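# Fill a standing board's letter rail to spell a code

## Task

Push letter tiles all the way into the board's empty rail so that, read along the rail, they give the code printed on the slip. The board is loose on the table; when you finish it must stand entirely on the table with nothing supporting it, tilted no more than it was at the start. Tiles or a board that stay in place only because a gripper is holding them do not count.

## Robot and tools

Robot: two six-joint arms named left_arm and right_arm, each ending in a two-finger parallel gripper. The names are labels, not image sides. All poses are given in one scene frame: origin on the table top midway between the arms, +x pointing out over the table, +z up, and left_arm on the +y side. Bases: left_arm at (+0.008, +0.231, +0.167) m, right_arm at (-0.006, -0.259, +0.167) m, both somewhat tilted. A metal frame behind the arms and any mounting plates are fixed obstacles.

Gripper frame: fingers extend along the gripper's +z axis and close along its y axis. end_effector_position is the point between the pads, roughly 1 cm short of the fingertips.

Command row (used by both execute_actions and move): one flat list of 16 numbers covering both arms, left first: x, y, z, qw, qx, qy, qz, opening for left_arm, then the same eight for right_arm. x, y, z are an absolute target position in metres in the scene frame; qw..qz are an absolute target orientation quaternion, w first, in the same frame. opening runs from -1 (closed) to +1 (open, 0.093 m). Even if only one arm should move, send all 16; for an arm that should hold still, repeat its last reported pose and desired opening exactly. Reuse the same quaternion each time to keep an orientation rather than copying a drifted reading.

execute_actions(actions): a list of up to 15 actions; each action is a list of up to 15 rows, each row lasting one 1/30 s step; a short action repeats its final row until 15 steps pass. An empty list just returns the current state and images. Any target more than 0.6 m from that gripper's current position along any of its own axes makes the action fail for both arms; a malformed action, or a first action failing that check, cancels the whole call.

move(target, speed, blocking): drives each gripper along a straight line to the absolute pose in target (one 16-number row). speed is top path speed in m/s, 0.002 to 0.5 (default 0.25); rotation is capped at twice that in rad/s. Paths take 0.5 to 10 s and finish together; anything longer is cut off at 10 s. Paths ignore obstacles and the other arm, and grippers may lag, wander or overshoot speed, especially with a nearly straight arm. The opening is applied at the start. Faster moves and targets set deeper past a contact hit and press harder. blocking=false returns after 0.5 s while motion continues; until a result shows it finished, other moves and execute_actions are rejected, so use wait or stop.

wait(seconds): 0 to 10 s, arms hold their last command; returns early if a running move ends. stop(): brakes a running move (needs some distance; fingers keep moving). zoom_image(camera, region): region [x0, y0, x1, y1] in pixels of that camera's latest image, at most 504 by 504; cameras are cam_head_left, cam_head_right, cam_low, cam_left_wrist, cam_right_wrist, each 504x504. show_instructions(): shows the reference image(s), including the letter rail picture. read_manual(section): licence texts only. finished_scene(scene): ends the current scene, given its number, irreversibly, after the robot holds its last command; the goal must already be met and stable.

Controller behaviour: each step the commanded pose is clipped to 70 mm and 16 degrees from the measured pose, then solved by damped IK, favouring position over orientation. Far targets need several actions; after an action the arm stops at its last clipped pose. Joint friction can leave the gripper up to about 31 mm short, and very small commands may not move it. Elbows never reach full straightness. Joint ranges (rad): waist -2.618 to 3.054, shoulder 0 to 3.142, elbow 0 to 3.142, wrist pitch -1.571 to 1.571, wrist yaw -1.571 to 1.571, wrist roll -2.094 to 2.094.

Gripping: grip_measured is the finger motor on the same -1..+1 scale. Pads meet near -0.94; every millimetre of object width adds about 0.0208; each gripper has its own fixed bias up to about 0.02. Sending a number below the object's width reading squeezes harder, up to roughly 50 to 62 N per pad (less for parts under about 5 mm). Keep sending the closing number to keep holding. The last value in each arm's Joint positions is the opening in metres, only meaningful when nothing blocks the fingers.

Result lines: a state line left_arm: ... | right_arm: ... with each gripper's position and quaternion (readings can be off, more at long reach); Hand target lines showing where each arm is currently being driven; pose unreachable when a clearance check altered or blocked an arm's command; a move: line giving the outcome (done, off_target, moving, held, fault) plus limits such as paced (target clipped) or held (steps blocked, after which the arm may surge fast), and each gripper's remaining distance; FAULT lines for stopped arms; MOTOR HOT from 75 °C. At 90 °C an arm is halted for 10 s, and at 100 °C it goes limp and drops. Long holds heat motors, so release loads when possible.

Cameras come with calibration (intrinsics, distortion, world-to-camera transforms) that may be slightly off; wrist cameras follow their hands.

Avoid: dropping tiles, knocking anything off the table (immediate failure), tipping or shoving the free-standing board, slamming into objects, pressing hard, and letting the arms collide. Brief external tugs or pushes on objects may occur. Before finishing, let go so the board and tiles stay put without the robot.

Each tool is called after ">>>" in YAML: its name, and indented under it one key for each argument.

Reference images:

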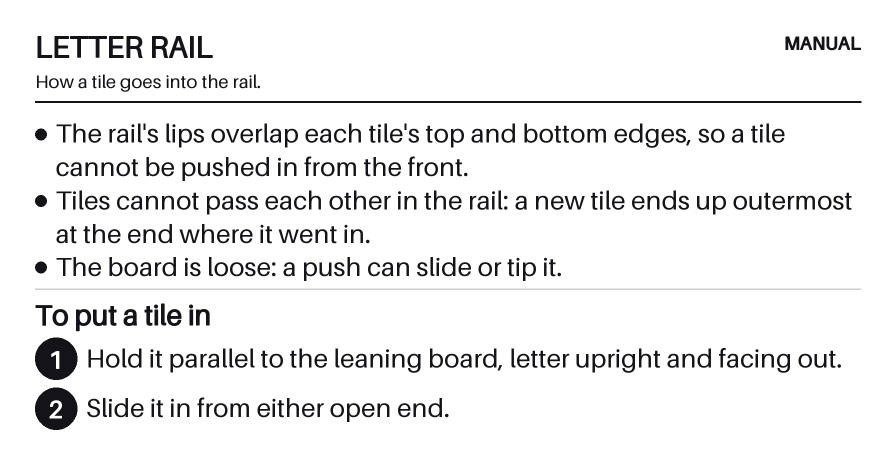

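## Session

>>> execute_actions:
  actions: []

Scene clock: 0.00 s.
left_arm: end_effector_position=(+0.5135, +0.3095, +0.3149) grip_measured=+1.000 end_effector_quat_wxyz=(+0.159, -0.197, +0.641, -0.725) | right_arm: end_effector_position=(+0.5359, -0.2740, +0.3811) grip_measured=+1.000 end_effector_quat_wxyz=(-0.118, +0.744, +0.551, +0.360)
Joint positions: left_arm=[ 0.15   1.729  1.506 -0.477  1.192 -0.478  0.093] | right_arm=[ 0.137  1.818  2.38  -1.311 -0.034  1.923  0.093]
Joint velocities: left_arm=[-0.007 -0.012  0.002 -0.081 -0.066 -0.007  0.   ] | right_arm=[-0.017  0.002  0.022  0.081  0.022  0.037  0.   ]
Motor temperatures (°C, as the motors report them): left_arm=[28 28 27 27 26 26] | right_arm=[25 26 28 29 27 30]
Hand target (left_arm): +0.513, +0.309, +0.315; -0.159, +0.197, -0.641, +0.725
Hand target (right_arm): +0.536, -0.274, +0.381; -0.118, +0.744, +0.551, +0.360

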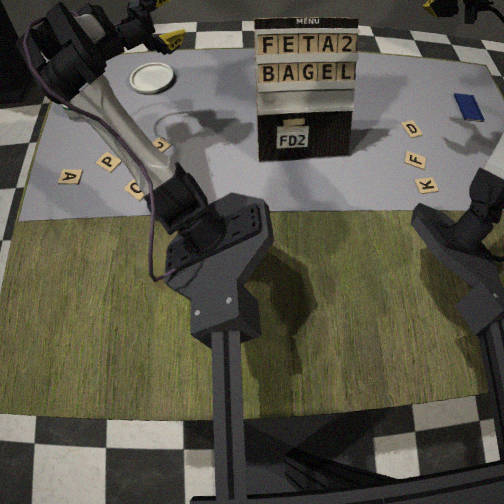

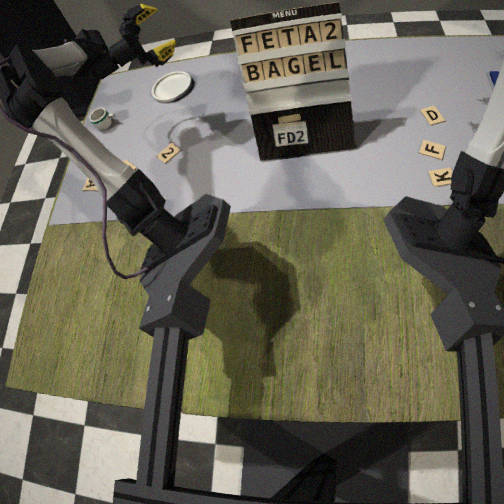

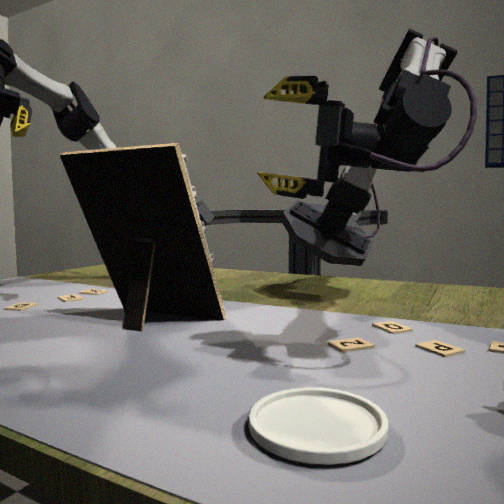

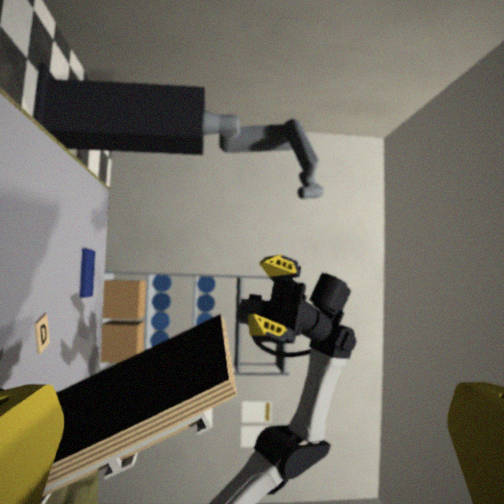

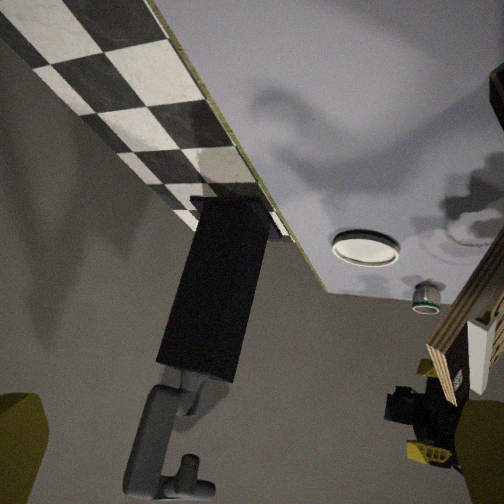

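>>> zoom_image:
  camera: "cam_head_left"
  region: [230, 0, 470, 210]

>>> zoom_image:
  camera: "cam_head_right"
  region: [220, 0, 460, 210]

>>> zoom_image:
  camera: "cam_low"
  region: [150, 130, 504, 380]

Region (230, 0, 470, 210) of cam_head_left's 504x504 image, scaled by 2.100, with more detail than that image has; it fills the top 441 rows of this view, and the rest is white.

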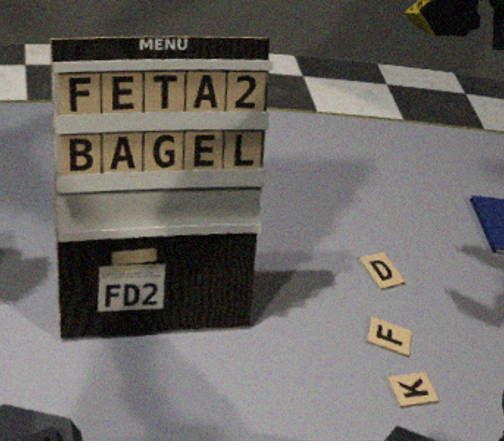

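Region (220, 0, 460, 210) of cam_head_right's 504x504 image, scaled by 2.100, with more detail than that image has; it fills the top 441 rows of this view, and the rest is white.

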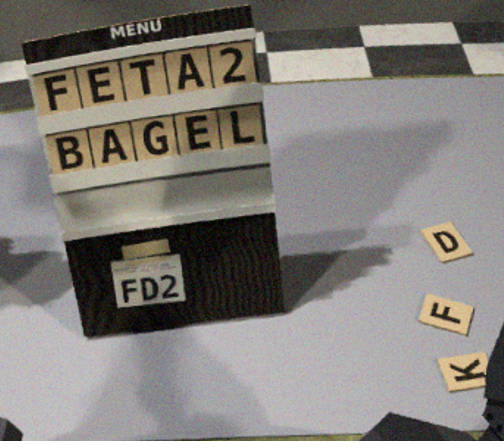

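Region (150, 130, 504, 380) of cam_low's 504x504 image, scaled by 1.424, with more detail than that image has; it fills the top 356 rows of this view, and the rest is white.

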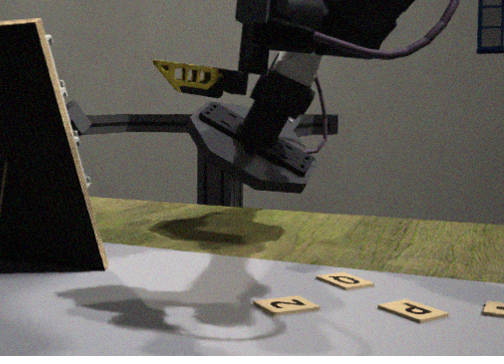

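>>> move:
  target: [0.36,0.371,0.13,0,0.38,0.92,0,0.5,0.31,-0.322,0.13,0,0.13,0.99,0,0.5]
  speed: 0.4

Scene clock: 4.63 s.
left_arm: end_effector_position=(+0.3624, +0.3697, +0.1276) grip_measured=+0.502 end_effector_quat_wxyz=(-0.004, +0.376, +0.926, -0.009) | right_arm: end_effector_position=(+0.3108, -0.3175, +0.1342) grip_measured=+0.503 end_effector_quat_wxyz=(-0.004, +0.125, +0.992, +0.006)
Joint positions: left_arm=[-0.012  1.603  1.212 -0.845 -0.5    0.95   0.069] | right_arm=[-0.01   1.361  0.942 -0.793  0.489  0.297  0.069]
Joint velocities: left_arm=[ 0.002 -0.007 -0.002 -0.007 -0.022  0.037 -0.   ] | right_arm=[ 0.002 -0.007  0.002  0.007 -0.037 -0.066  0.001]
Motor temperatures (°C, as the motors report them): left_arm=[28 30 28 27 26 26] | right_arm=[25 28 28 29 27 30]
Hand target (left_arm): +0.361, +0.370, +0.128; -0.001, +0.379, +0.925, -0.001
Hand target (right_arm): +0.307, -0.323, +0.133; -0.001, +0.129, +0.992, +0.000
Off the commanded pose (left_arm): 0.004 m, 1 deg.
Off the commanded pose (right_arm): 0.006 m, 1 deg.
move: done
camera_calibration (this result's frames):
cam_left_wrist: T_world_to_cam=[[-0.712035, -0.701959, 0.0161213, 0.518485], [-0.627962, 0.646912, 0.432629, -0.0205879], [-0.314117, 0.297923, -0.901428, 0.203583], [0, 0, 0, 1]] pos_world=[0.4202, 0.316621, 0.184064]
cam_right_wrist: T_world_to_cam=[[-0.229929, -0.972826, -0.027245, -0.230886], [-0.878185, 0.195333, 0.436619, 0.311589], [-0.419432, 0.124318, -0.899234, 0.372965], [0, 0, 0, 1]] pos_world=[0.376978, -0.331842, 0.193047]

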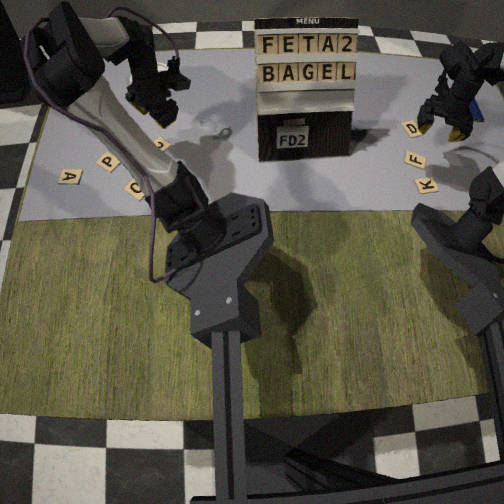

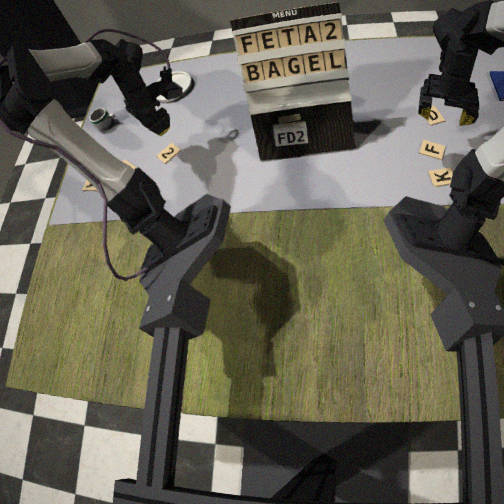

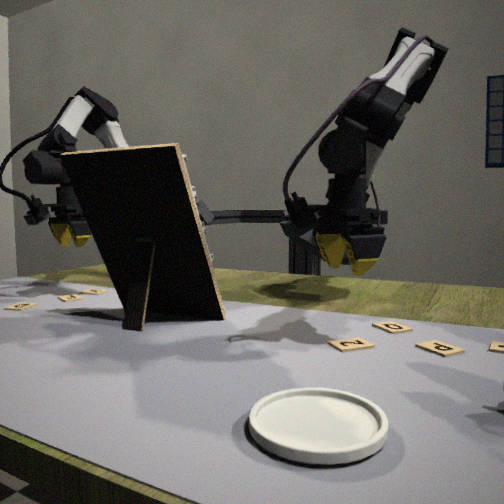

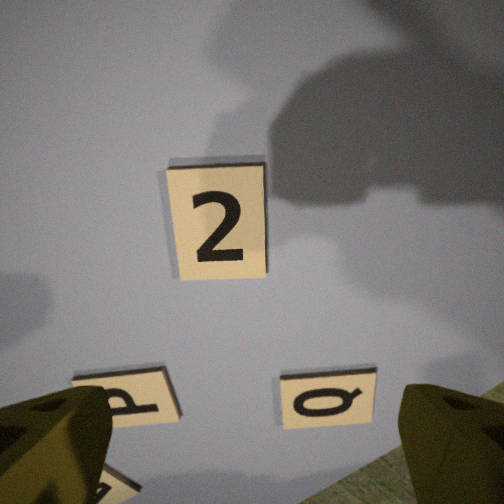

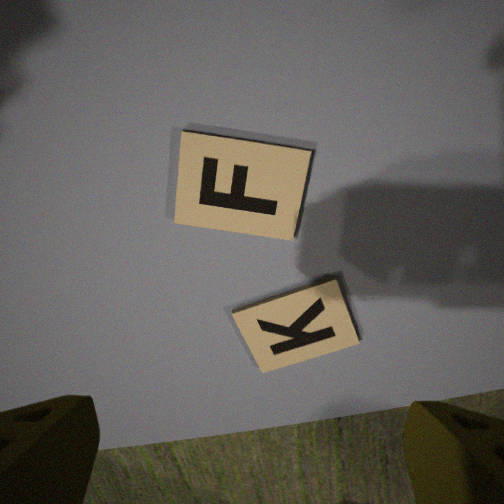

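>>> move:
  target: [0.38,0.377,0.04,0,0.38,0.925,0,0.4,0.334,-0.3125,0.04,0,0.187,0.982,0,0.65]

>>> move:
  target: [0.38,0.377,0.012,0,0.38,0.925,0,0.4,0.334,-0.3125,0.012,0,0.187,0.982,0,0.65]
  speed: 0.04

Scene clock: 6.07 s.
left_arm: end_effector_position=(+0.3839, +0.3798, +0.0482) grip_measured=+0.402 end_effector_quat_wxyz=(+0.003, +0.378, +0.926, +0.006) | right_arm: end_effector_position=(+0.3369, -0.3130, +0.0465) grip_measured=+0.647 end_effector_quat_wxyz=(+0.007, +0.188, +0.982, +0.000)
Joint positions: left_arm=[ 0.108  1.797  1.188 -0.533 -0.47   1.095  0.065] | right_arm=[-0.136  1.637  0.906 -0.398  0.455  0.282  0.076]
Joint velocities: left_arm=[ 0.017 -0.002 -0.002  0.007 -0.051  0.007 -0.001] | right_arm=[ 0.017  0.002  0.007 -0.007 -0.037 -0.081 -0.   ]
Motor temperatures (°C, as the motors report them): left_arm=[28 30 28 27 26 26] | right_arm=[25 28 28 29 27 30]
Hand target (left_arm): +0.380, +0.377, +0.041; +0.001, +0.380, +0.925, +0.000
Hand target (right_arm): +0.333, -0.313, +0.040; -0.000, +0.187, +0.982, +0.000
Off the commanded pose (left_arm): 0.009 m, 1 deg.
Off the commanded pose (right_arm): 0.007 m, 1 deg.
move: done
camera_calibration (this result's frames):
cam_left_wrist: T_world_to_cam=[[-0.714358, -0.699567, -0.0172617, 0.543749], [-0.636798, 0.639639, 0.430523, 0.0269988], [-0.290139, 0.31854, -0.902415, 0.11879], [0, 0, 0, 1]] pos_world=[0.44009, 0.325281, 0.10496]
cam_right_wrist: T_world_to_cam=[[-0.350644, -0.936331, -0.0182437, -0.171218], [-0.854546, 0.311925, 0.415276, 0.401448], [-0.383145, 0.161204, -0.909513, 0.30433], [0, 0, 0, 1]] pos_world=[0.399622, -0.334597, 0.106956]

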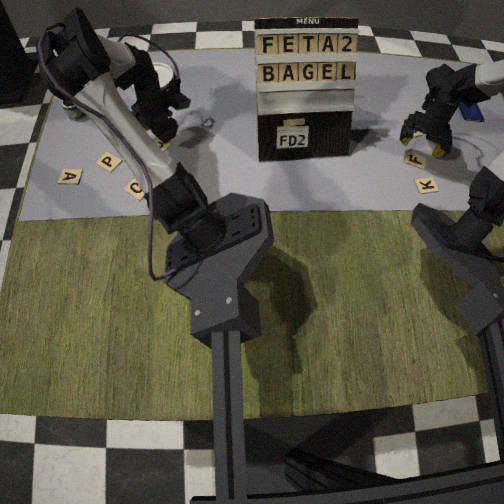

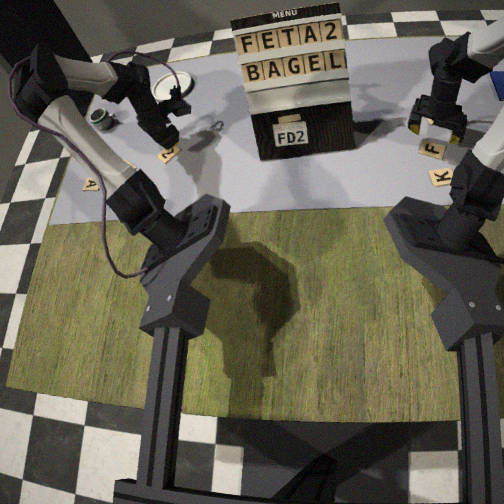

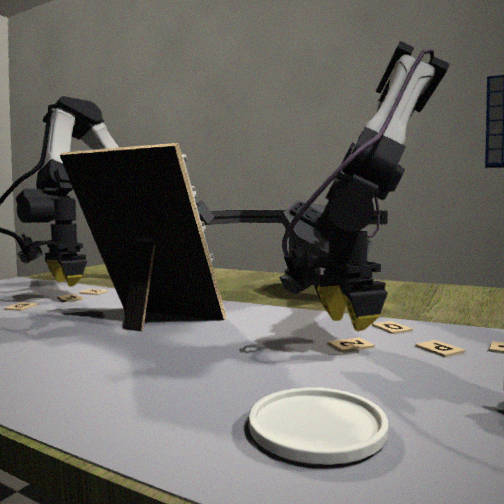

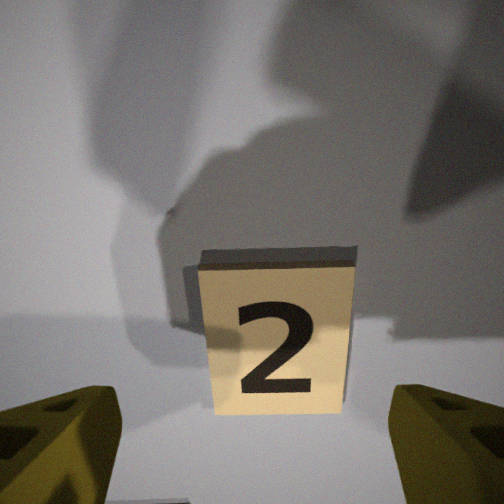

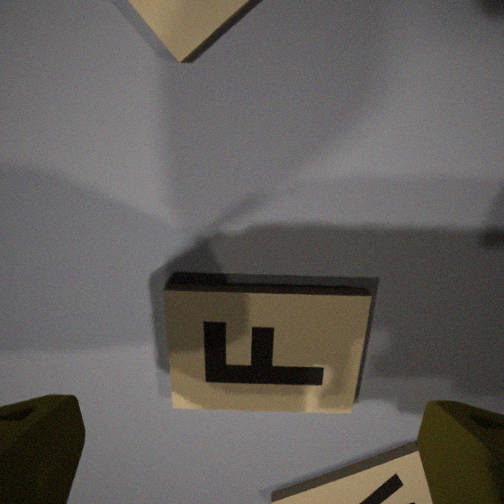

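Scene clock: 7.33 s.
left_arm: end_effector_position=(+0.3893, +0.3829, +0.0246) grip_measured=+0.402 end_effector_quat_wxyz=(+0.009, +0.375, +0.927, +0.011) | right_arm: end_effector_position=(+0.3421, -0.3139, +0.0213) grip_measured=+0.647 end_effector_quat_wxyz=(+0.012, +0.190, +0.982, +0.000)
Joint positions: left_arm=[ 0.141  1.859  1.188 -0.44  -0.456  1.13   0.065] | right_arm=[-0.173  1.718  0.906 -0.289  0.44   0.245  0.076]
Joint velocities: left_arm=[ 0.002 -0.012 -0.012  0.037 -0.037 -0.051  0.001] | right_arm=[ 0.007  0.002 -0.007 -0.007 -0.022 -0.022 -0.001]
Motor temperatures (°C, as the motors report them): left_arm=[28 30 28 27 26 26] | right_arm=[25 28 28 29 27 30]
Hand target (left_arm): +0.380, +0.377, +0.013; -0.000, +0.380, +0.925, -0.000
Hand target (right_arm): +0.333, -0.313, +0.012; -0.000, +0.187, +0.982, -0.000
Off the commanded pose (left_arm): 0.017 m, 2 deg.
Off the commanded pose (right_arm): 0.012 m, 1 deg.
move: off_target (left_arm, right_arm)
camera_calibration (this result's frames):
cam_left_wrist: T_world_to_cam=[[-0.710024, -0.70352, -0.0304186, 0.549461], [-0.646455, 0.634086, 0.424299, 0.0446831], [-0.279215, 0.320927, -0.905011, 0.0929988], [0, 0, 0, 1]] pos_world=[0.444983, 0.328378, 0.0819197]
cam_right_wrist: T_world_to_cam=[[-0.354834, -0.934721, -0.0197487, -0.168705], [-0.857124, 0.316796, 0.406177, 0.419217], [-0.373406, 0.161053, -0.913581, 0.280182], [0, 0, 0, 1]] pos_world=[0.40408, -0.335623, 0.0823608]

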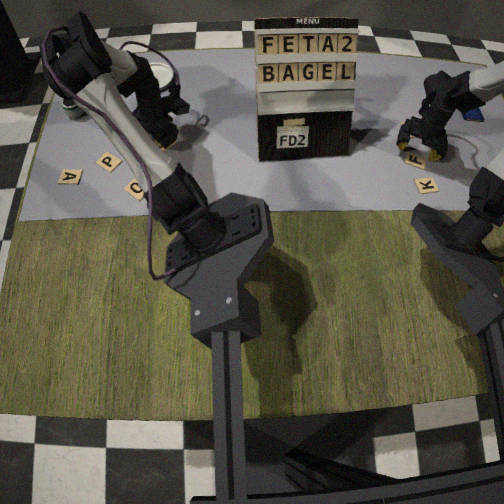

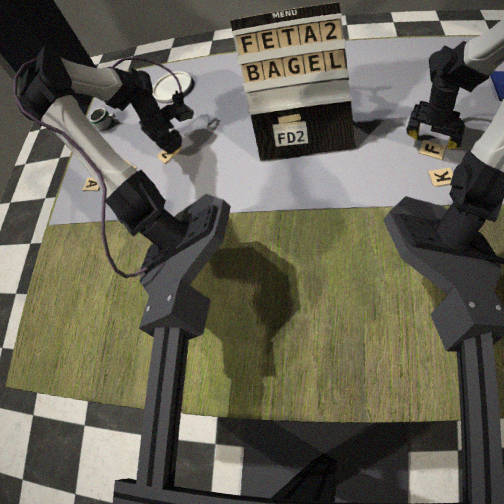

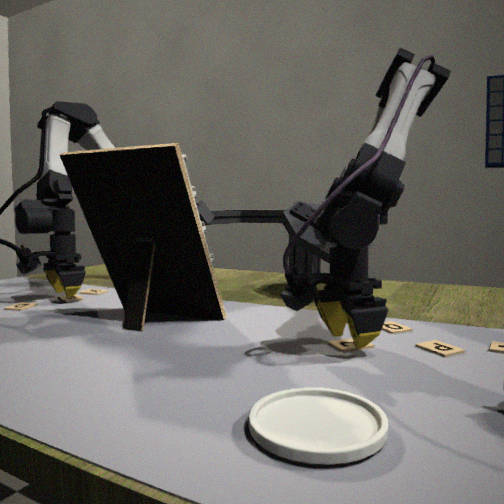

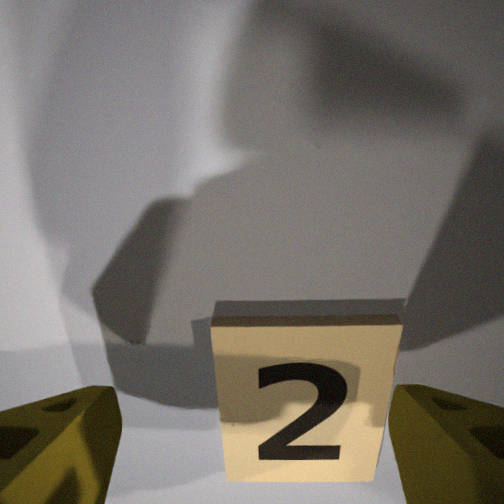

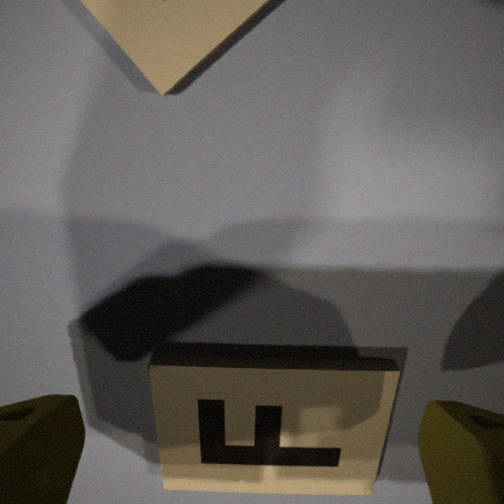

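>>> move:
  target: [0.367,0.368,0.0,0,0.38,0.925,0,0.5,0.324,-0.3125,0.002,0,0.187,0.982,0,0.65]
  speed: 0.04

Scene clock: 8.60 s.
left_arm: end_effector_position=(+0.3757, +0.3730, +0.0133) grip_measured=+0.498 end_effector_quat_wxyz=(+0.008, +0.377, +0.926, +0.008) | right_arm: end_effector_position=(+0.3362, -0.3155, +0.0144) grip_measured=+0.647 end_effector_quat_wxyz=(+0.018, +0.193, +0.981, +0.000)
Joint positions: left_arm=[ 0.144  1.859  1.111 -0.367 -0.452  1.135  0.069] | right_arm=[-0.19   1.718  0.864 -0.227  0.432  0.228  0.076]
Joint velocities: left_arm=[ 0.017 -0.007  0.002  0.051 -0.051  0.081 -0.   ] | right_arm=[-0.007 -0.002 -0.002  0.066  0.007  0.007  0.   ]
Motor temperatures (°C, as the motors report them): left_arm=[28 30 28 27 26 26] | right_arm=[25 28 28 29 27 30]
Hand target (left_arm): +0.366, +0.368, +0.001; -0.000, +0.380, +0.925, -0.000
Hand target (right_arm): +0.324, -0.313, +0.003; +0.000, +0.187, +0.982, +0.000
Off the commanded pose (left_arm): 0.017 m, 1 deg.
Off the commanded pose (right_arm): 0.018 m, 2 deg.
move: off_target (left_arm, right_arm)
camera_calibration (this result's frames):
cam_left_wrist: T_world_to_cam=[[-0.713226, -0.700463, -0.0256945, 0.532559], [-0.642228, 0.638366, 0.424301, 0.0438102], [-0.280805, 0.319125, -0.905156, 0.0834009], [0, 0, 0, 1]] pos_world=[0.43139, 0.318455, 0.070586]
cam_right_wrist: T_world_to_cam=[[-0.35934, -0.93294, -0.0223002, -0.170354], [-0.860138, 0.32184, 0.395704, 0.420239], [-0.361991, 0.161374, -0.918107, 0.268318], [0, 0, 0, 1]] pos_world=[0.397377, -0.33748, 0.0762557]

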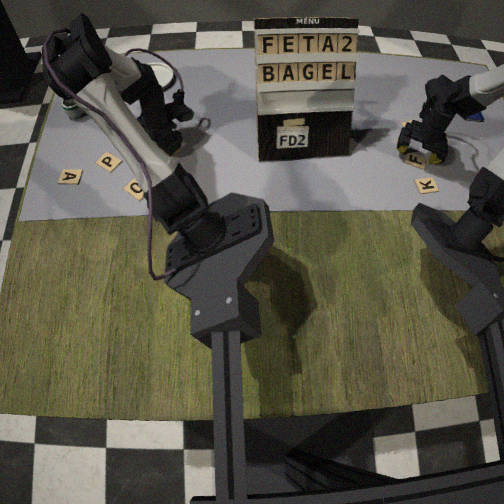

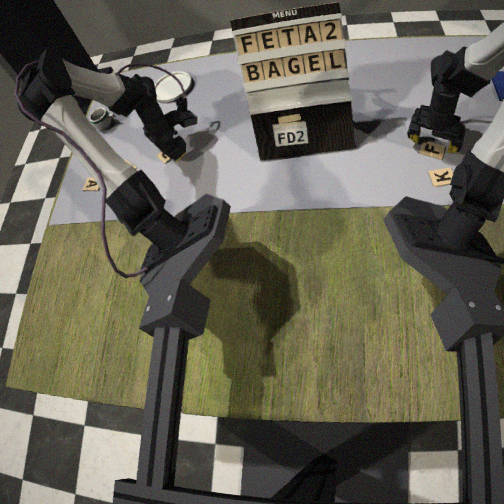

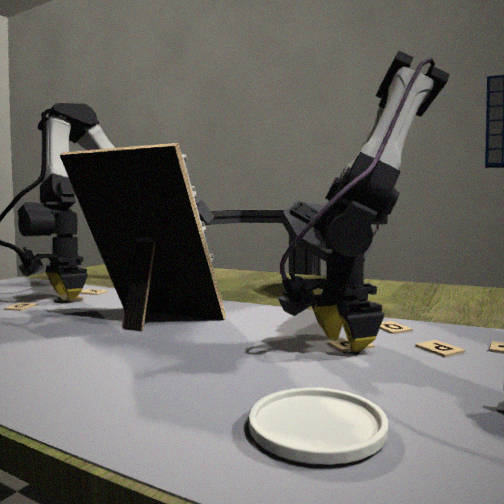

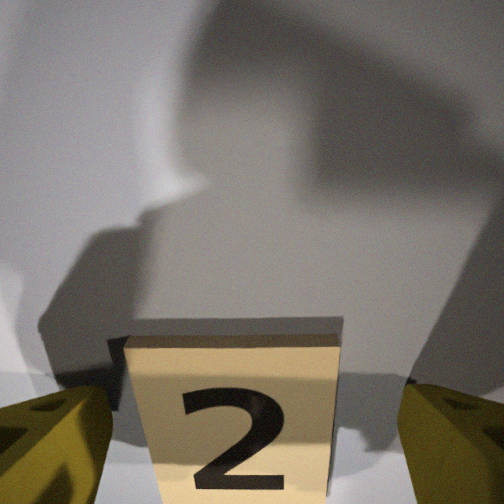

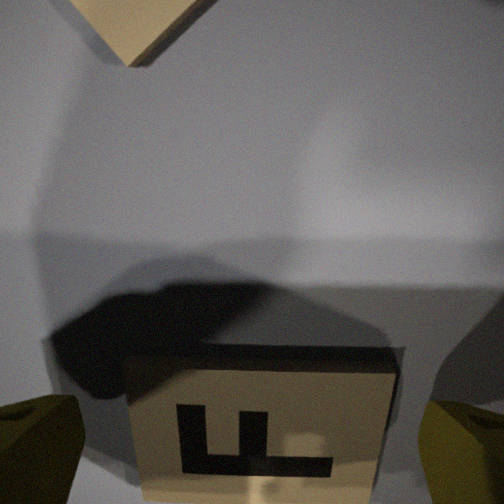

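>>> execute_actions:
  actions:
    - [[0.369,0.368,-0.007,0,0.38,0.925,0,0.5,0.326,-0.3125,-0.006,0,0.187,0.982,0,0.65]]
    - [[0.369,0.368,-0.007,0,0.38,0.925,0,0.1,0.326,-0.3125,-0.006,0,0.187,0.982,0,0.35]]
    - [[0.369,0.368,-0.007,0,0.38,0.925,0,-0.22,0.326,-0.3125,-0.006,0,0.187,0.982,0,0.05]]

>>> move:
  target: [0.33,0.3,0.09,0,0.2,0.98,0,-0.22,0.32,-0.31,0.1,0,0.187,0.982,0,0.05]
  speed: 0.15

Scene clock: 10.30 s.
left_arm: end_effector_position=(+0.3733, +0.3692, +0.0118) grip_measured=-0.184 end_effector_quat_wxyz=(+0.008, +0.384, +0.923, -0.001) | right_arm: end_effector_position=(+0.3355, -0.3164, +0.0083) grip_measured=+0.094 end_effector_quat_wxyz=(+0.017, +0.190, +0.982, -0.005)
Joint positions: left_arm=[ 0.145  1.863  1.111 -0.378 -0.439  1.144  0.036] | right_arm=[-0.196  1.74   0.864 -0.206  0.441  0.218  0.05 ]
Joint velocities: left_arm=[ 0.007  0.012  0.007 -0.081  0.007  0.022 -0.   ] | right_arm=[ 0.012 -0.002 -0.012  0.022  0.007  0.037  0.001]
Motor temperatures (°C, as the motors report them): left_arm=[28 31 28 28 26 26] | right_arm=[25 28 28 30 27 30]
Hand target (left_arm): +0.368, +0.368, -0.006; -0.000, +0.380, +0.925, -0.000
Hand target (right_arm): +0.325, -0.313, -0.005; -0.000, +0.187, +0.982, +0.000
Off the commanded pose (left_arm): 0.019 m, 1 deg.
Off the commanded pose (right_arm): 0.018 m, 2 deg.
camera_calibration (this result's frames):
cam_left_wrist: T_world_to_cam=[[-0.724143, -0.689609, -0.00753566, 0.527984], [-0.628516, 0.655415, 0.418807, 0.0339759], [-0.283874, 0.308012, -0.908044, 0.0879332], [0, 0, 0, 1]] pos_world=[0.428652, 0.31475, 0.0695966]
cam_right_wrist: T_world_to_cam=[[-0.354307, -0.935071, -0.0103737, -0.174048], [-0.860167, 0.321534, 0.395889, 0.422246], [-0.366849, 0.14919, -0.91824, 0.260307], [0, 0, 0, 1]] pos_world=[0.397029, -0.337349, 0.0700562]

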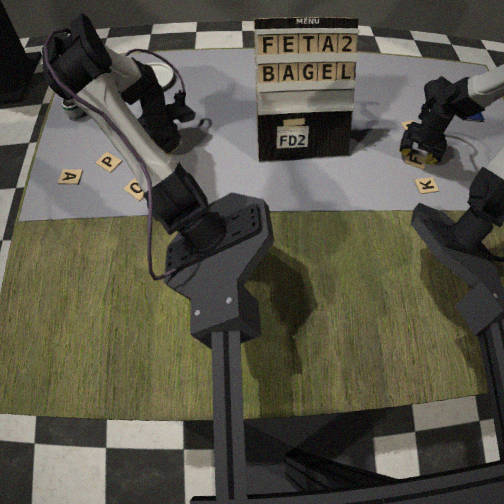

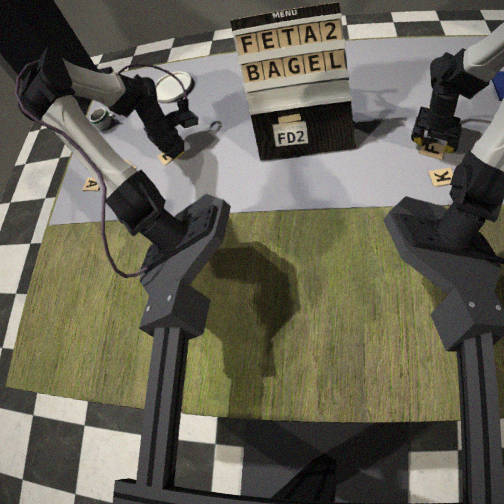

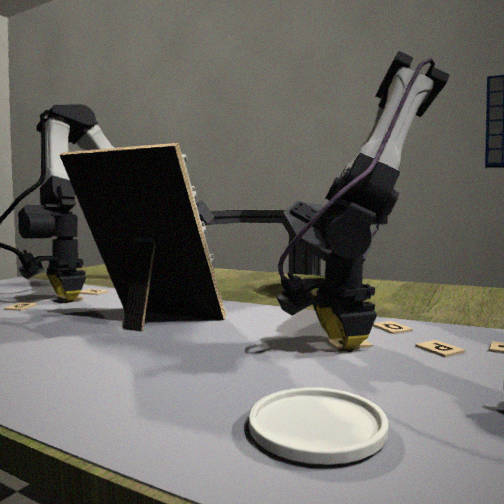

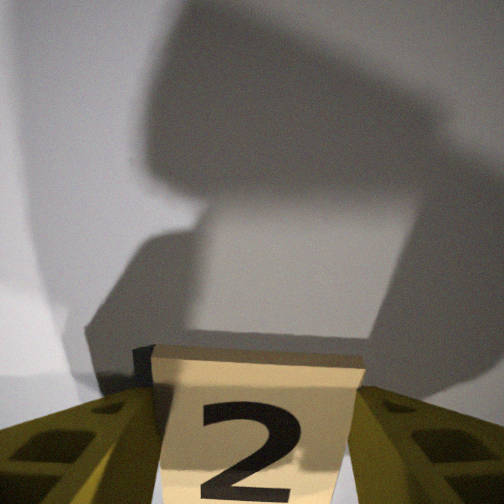

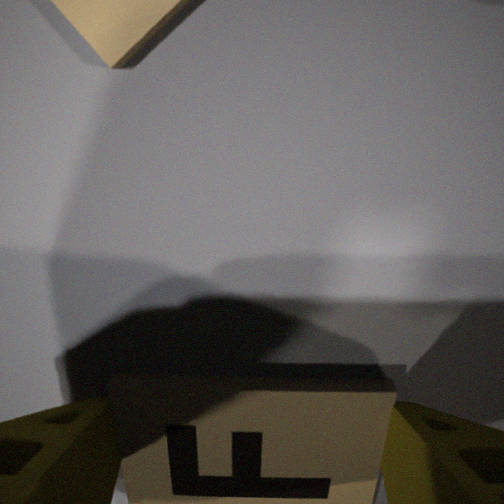

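Scene clock: 12.17 s.
left_arm: end_effector_position=(+0.3394, +0.3006, +0.0884) grip_measured=-0.184 end_effector_quat_wxyz=(+0.010, +0.195, +0.981, -0.002) | right_arm: end_effector_position=(+0.3156, -0.3081, +0.0934) grip_measured=+0.094 end_effector_quat_wxyz=(-0.010, +0.184, +0.983, +0.000)
Joint positions: left_arm=[-0.138  1.649  0.949 -0.567 -0.542  0.451  0.036] | right_arm=[-0.049  1.485  0.899 -0.621  0.485  0.38   0.05 ]
Joint velocities: left_arm=[ 0.012  0.007  0.002 -0.037  0.081 -0.007  0.   ] | right_arm=[-0.012  0.007  0.007  0.037 -0.037  0.051  0.001]
Motor temperatures (°C, as the motors report them): left_arm=[28 31 28 28 26 26] | right_arm=[25 29 28 30 27 30]
Hand target (left_arm): +0.330, +0.301, +0.090; -0.001, +0.200, +0.980, -0.000
Hand target (right_arm): +0.321, -0.309, +0.101; +0.000, +0.187, +0.982, +0.000
Off the commanded pose (left_arm): 0.010 m, 1 deg.
Off the commanded pose (right_arm): 0.008 m, 1 deg.
move: done
camera_calibration (this result's frames):
cam_left_wrist: T_world_to_cam=[[-0.401725, -0.915752, -0.00378368, 0.414912], [-0.834032, 0.364163, 0.414457, 0.183259], [-0.378163, 0.169654, -0.910061, 0.242753], [0, 0, 0, 1]] pos_world=[0.411324, 0.272037, 0.146537]
cam_right_wrist: T_world_to_cam=[[-0.343042, -0.939233, -0.0127688, -0.177035], [-0.842994, 0.301839, 0.445257, 0.352627], [-0.414346, 0.163506, -0.895312, 0.347204], [0, 0, 0, 1]] pos_world=[0.380395, -0.329484, 0.151586]

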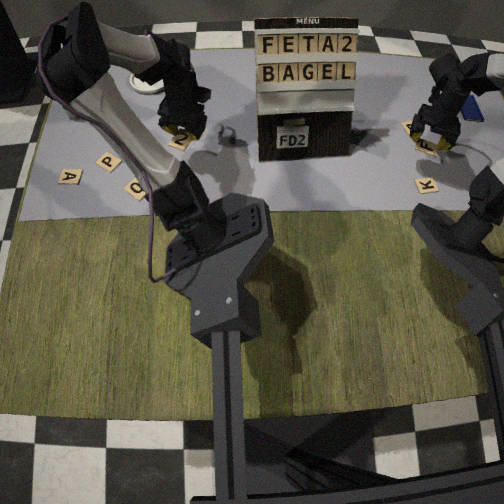

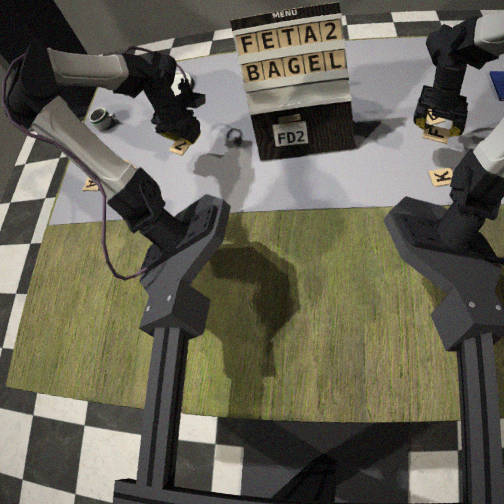

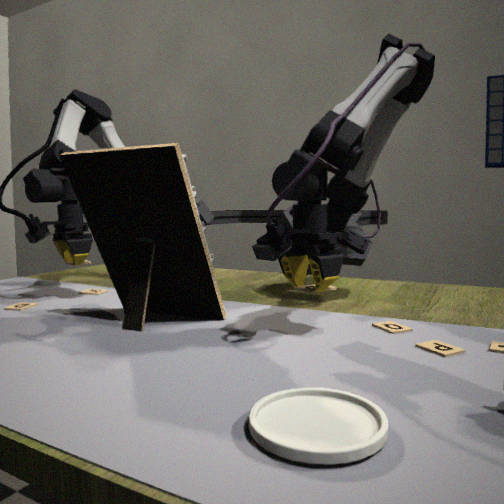

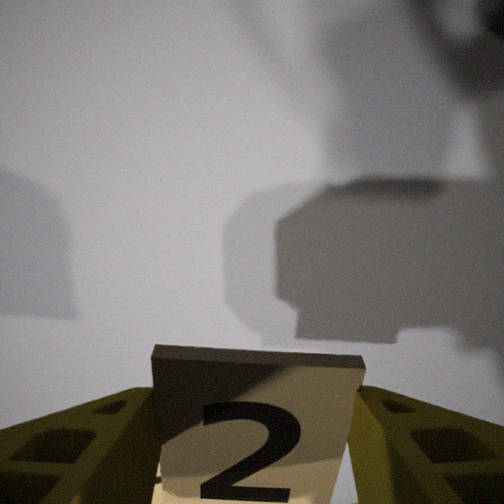

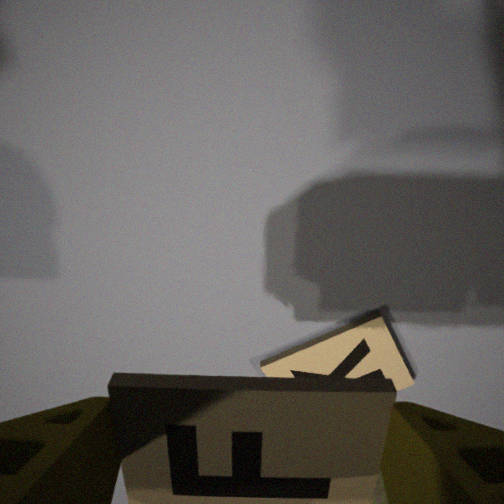

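>>> move:
  target: [0.24,0.04,0.05,0,0.5,0.866,0,-0.22,0.42,-0.23,0.145,0.336,0.581,0.641,0.37,0.05]
  speed: 0.2

>>> move:
  target: [0.24,0.04,0.003,0,0.5,0.866,0,-0.22,0.42,-0.23,0.145,0.336,0.581,0.641,0.37,0.05]
  speed: 0.05

Scene clock: 16.97 s.
left_arm: end_effector_position=(+0.2384, +0.0485, +0.0526) grip_measured=-0.184 end_effector_quat_wxyz=(-0.002, +0.499, +0.866, +0.003) | right_arm: end_effector_position=(+0.4287, -0.2378, +0.1525) grip_measured=+0.094 end_effector_quat_wxyz=(+0.348, +0.583, +0.632, +0.373)
Joint positions: left_arm=[-0.843  2.322  0.98  -0.424 -0.591  0.248  0.036] | right_arm=[0.11  1.639 0.406 1.135 0.326 1.115 0.05 ]
Joint velocities: left_arm=[ 0.007 -0.002 -0.012  0.022  0.007 -0.095  0.001] | right_arm=[ 0.002  0.002  0.002  0.022 -0.037  0.051 -0.001]
Motor temperatures (°C, as the motors report them): left_arm=[28 31 28 28 26 26] | right_arm=[26 29 28 30 27 30]
Hand target (left_arm): +0.238, +0.043, +0.050; -0.005, +0.500, +0.866, -0.000
Hand target (right_arm): +0.420, -0.231, +0.144; +0.337, +0.582, +0.641, +0.369
Off the commanded pose (left_arm): 0.009 m, 0 deg.
Off the commanded pose (right_arm): 0.014 m, 2 deg.
move: off_target (right_arm)
camera_calibration (this result's frames):
cam_left_wrist: T_world_to_cam=[[-0.875451, -0.483263, -0.00655829, 0.235483], [-0.436931, 0.785572, 0.438141, 0.0892635], [-0.206586, 0.386437, -0.898882, 0.162712], [0, 0, 0, 1]] pos_world=[0.27877, -0.0192004, 0.108693]
cam_right_wrist: T_world_to_cam=[[-0.462892, -0.0596164, -0.884408, 0.321994], [-0.456438, 0.871325, 0.180162, 0.410644], [0.759865, 0.487072, -0.430541, -0.0618639], [0, 0, 0, 1]] pos_world=[0.38349, -0.308476, 0.184157]

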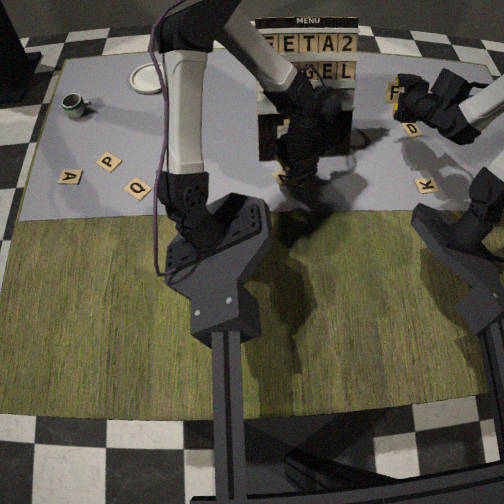

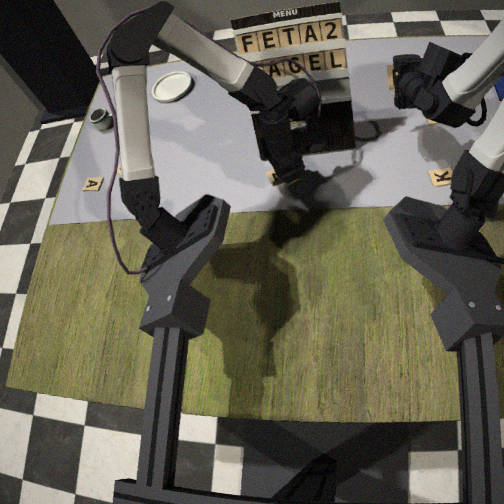

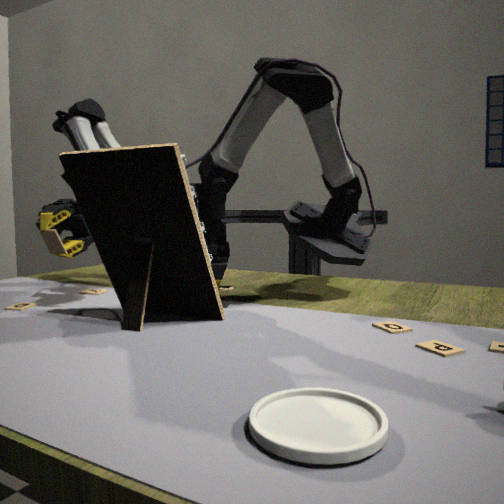

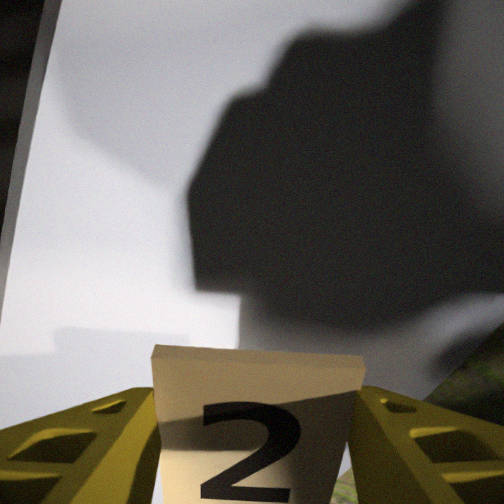

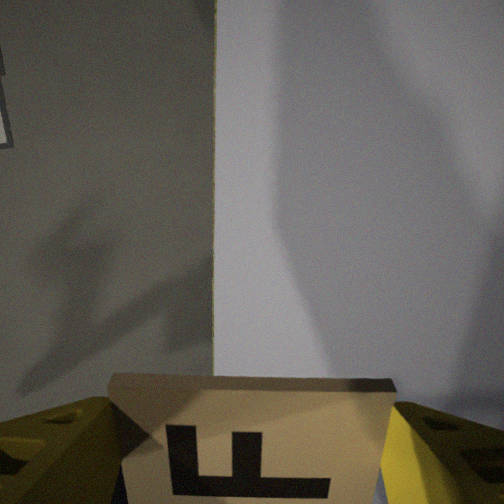

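Scene clock: 18.20 s.
left_arm: end_effector_position=(+0.2363, +0.0426, +0.0121) grip_measured=-0.184 end_effector_quat_wxyz=(-0.004, +0.505, +0.863, -0.002) | right_arm: end_effector_position=(+0.4288, -0.2378, +0.1525) grip_measured=+0.094 end_effector_quat_wxyz=(+0.348, +0.583, +0.632, +0.373)
Joint positions: left_arm=[-0.778  2.443  0.98  -0.263 -0.591  0.335  0.036] | right_arm=[0.11  1.639 0.406 1.136 0.326 1.115 0.05 ]
Joint velocities: left_arm=[-0.022 -0.017  0.007  0.051 -0.007  0.037  0.001] | right_arm=[-0.002 -0.017  0.002 -0.007  0.051 -0.022  0.001]
Motor temperatures (°C, as the motors report them): left_arm=[28 31 28 28 26 26] | right_arm=[26 29 28 31 27 30]
Hand target (left_arm): +0.240, +0.040, +0.004; +0.000, +0.500, +0.866, -0.000
Hand target (right_arm): +0.420, -0.230, +0.145; +0.336, +0.581, +0.642, +0.370
Off the commanded pose (left_arm): 0.010 m, 1 deg.
Off the commanded pose (right_arm): 0.014 m, 2 deg.
move: off_target (right_arm)
camera_calibration (this result's frames):
cam_left_wrist: T_world_to_cam=[[-0.881177, -0.472767, 0.00433094, 0.231323], [-0.423527, 0.793405, 0.437188, 0.107212], [-0.210125, 0.383406, -0.89936, 0.129147], [0, 0, 0, 1]] pos_world=[0.276381, -0.0252161, 0.0682762]
cam_right_wrist: T_world_to_cam=[[-0.462619, -0.0594756, -0.88456, 0.322013], [-0.456324, 0.871404, 0.180064, 0.410667], [0.7601, 0.486947, -0.430269, -0.0620194], [0, 0, 0, 1]] pos_world=[0.383507, -0.308505, 0.184209]

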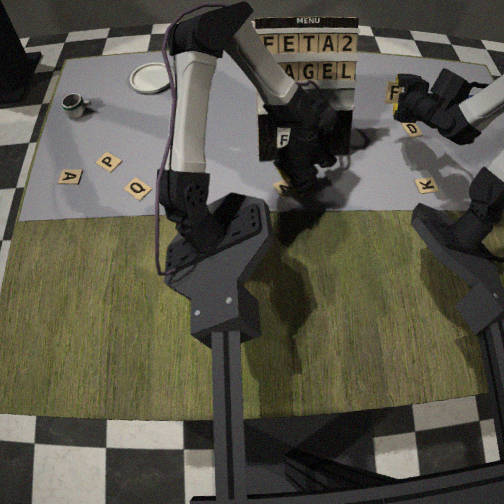

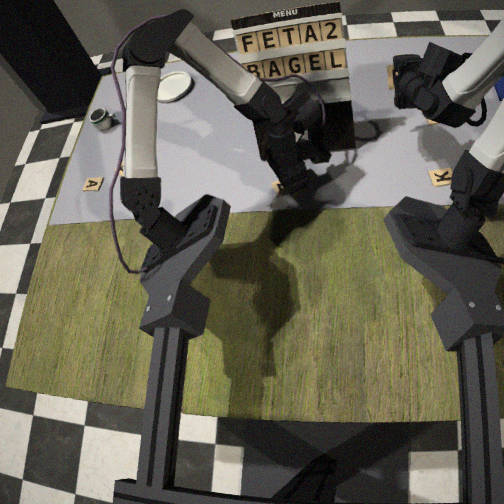

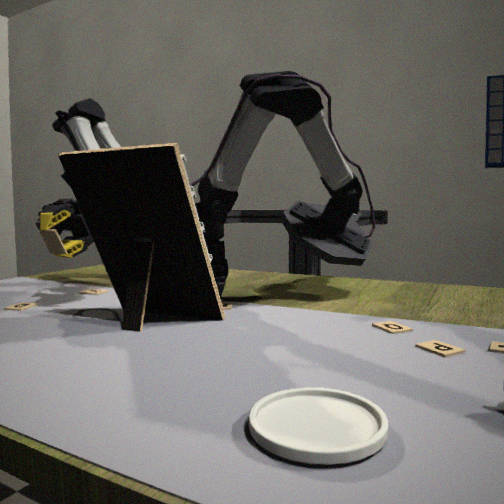

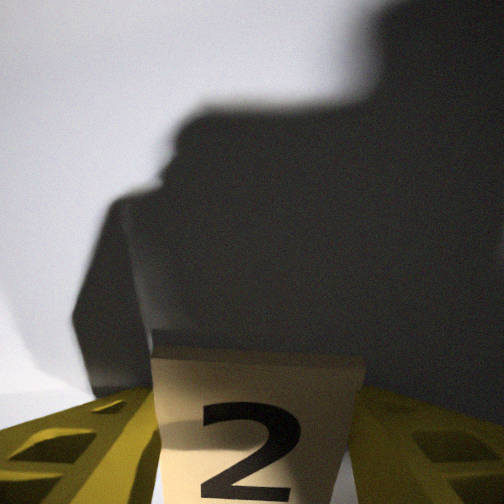

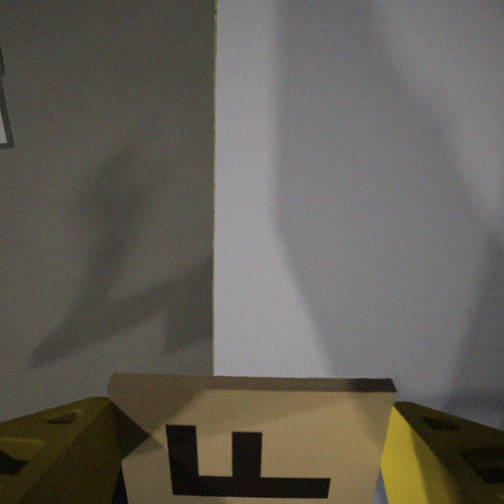

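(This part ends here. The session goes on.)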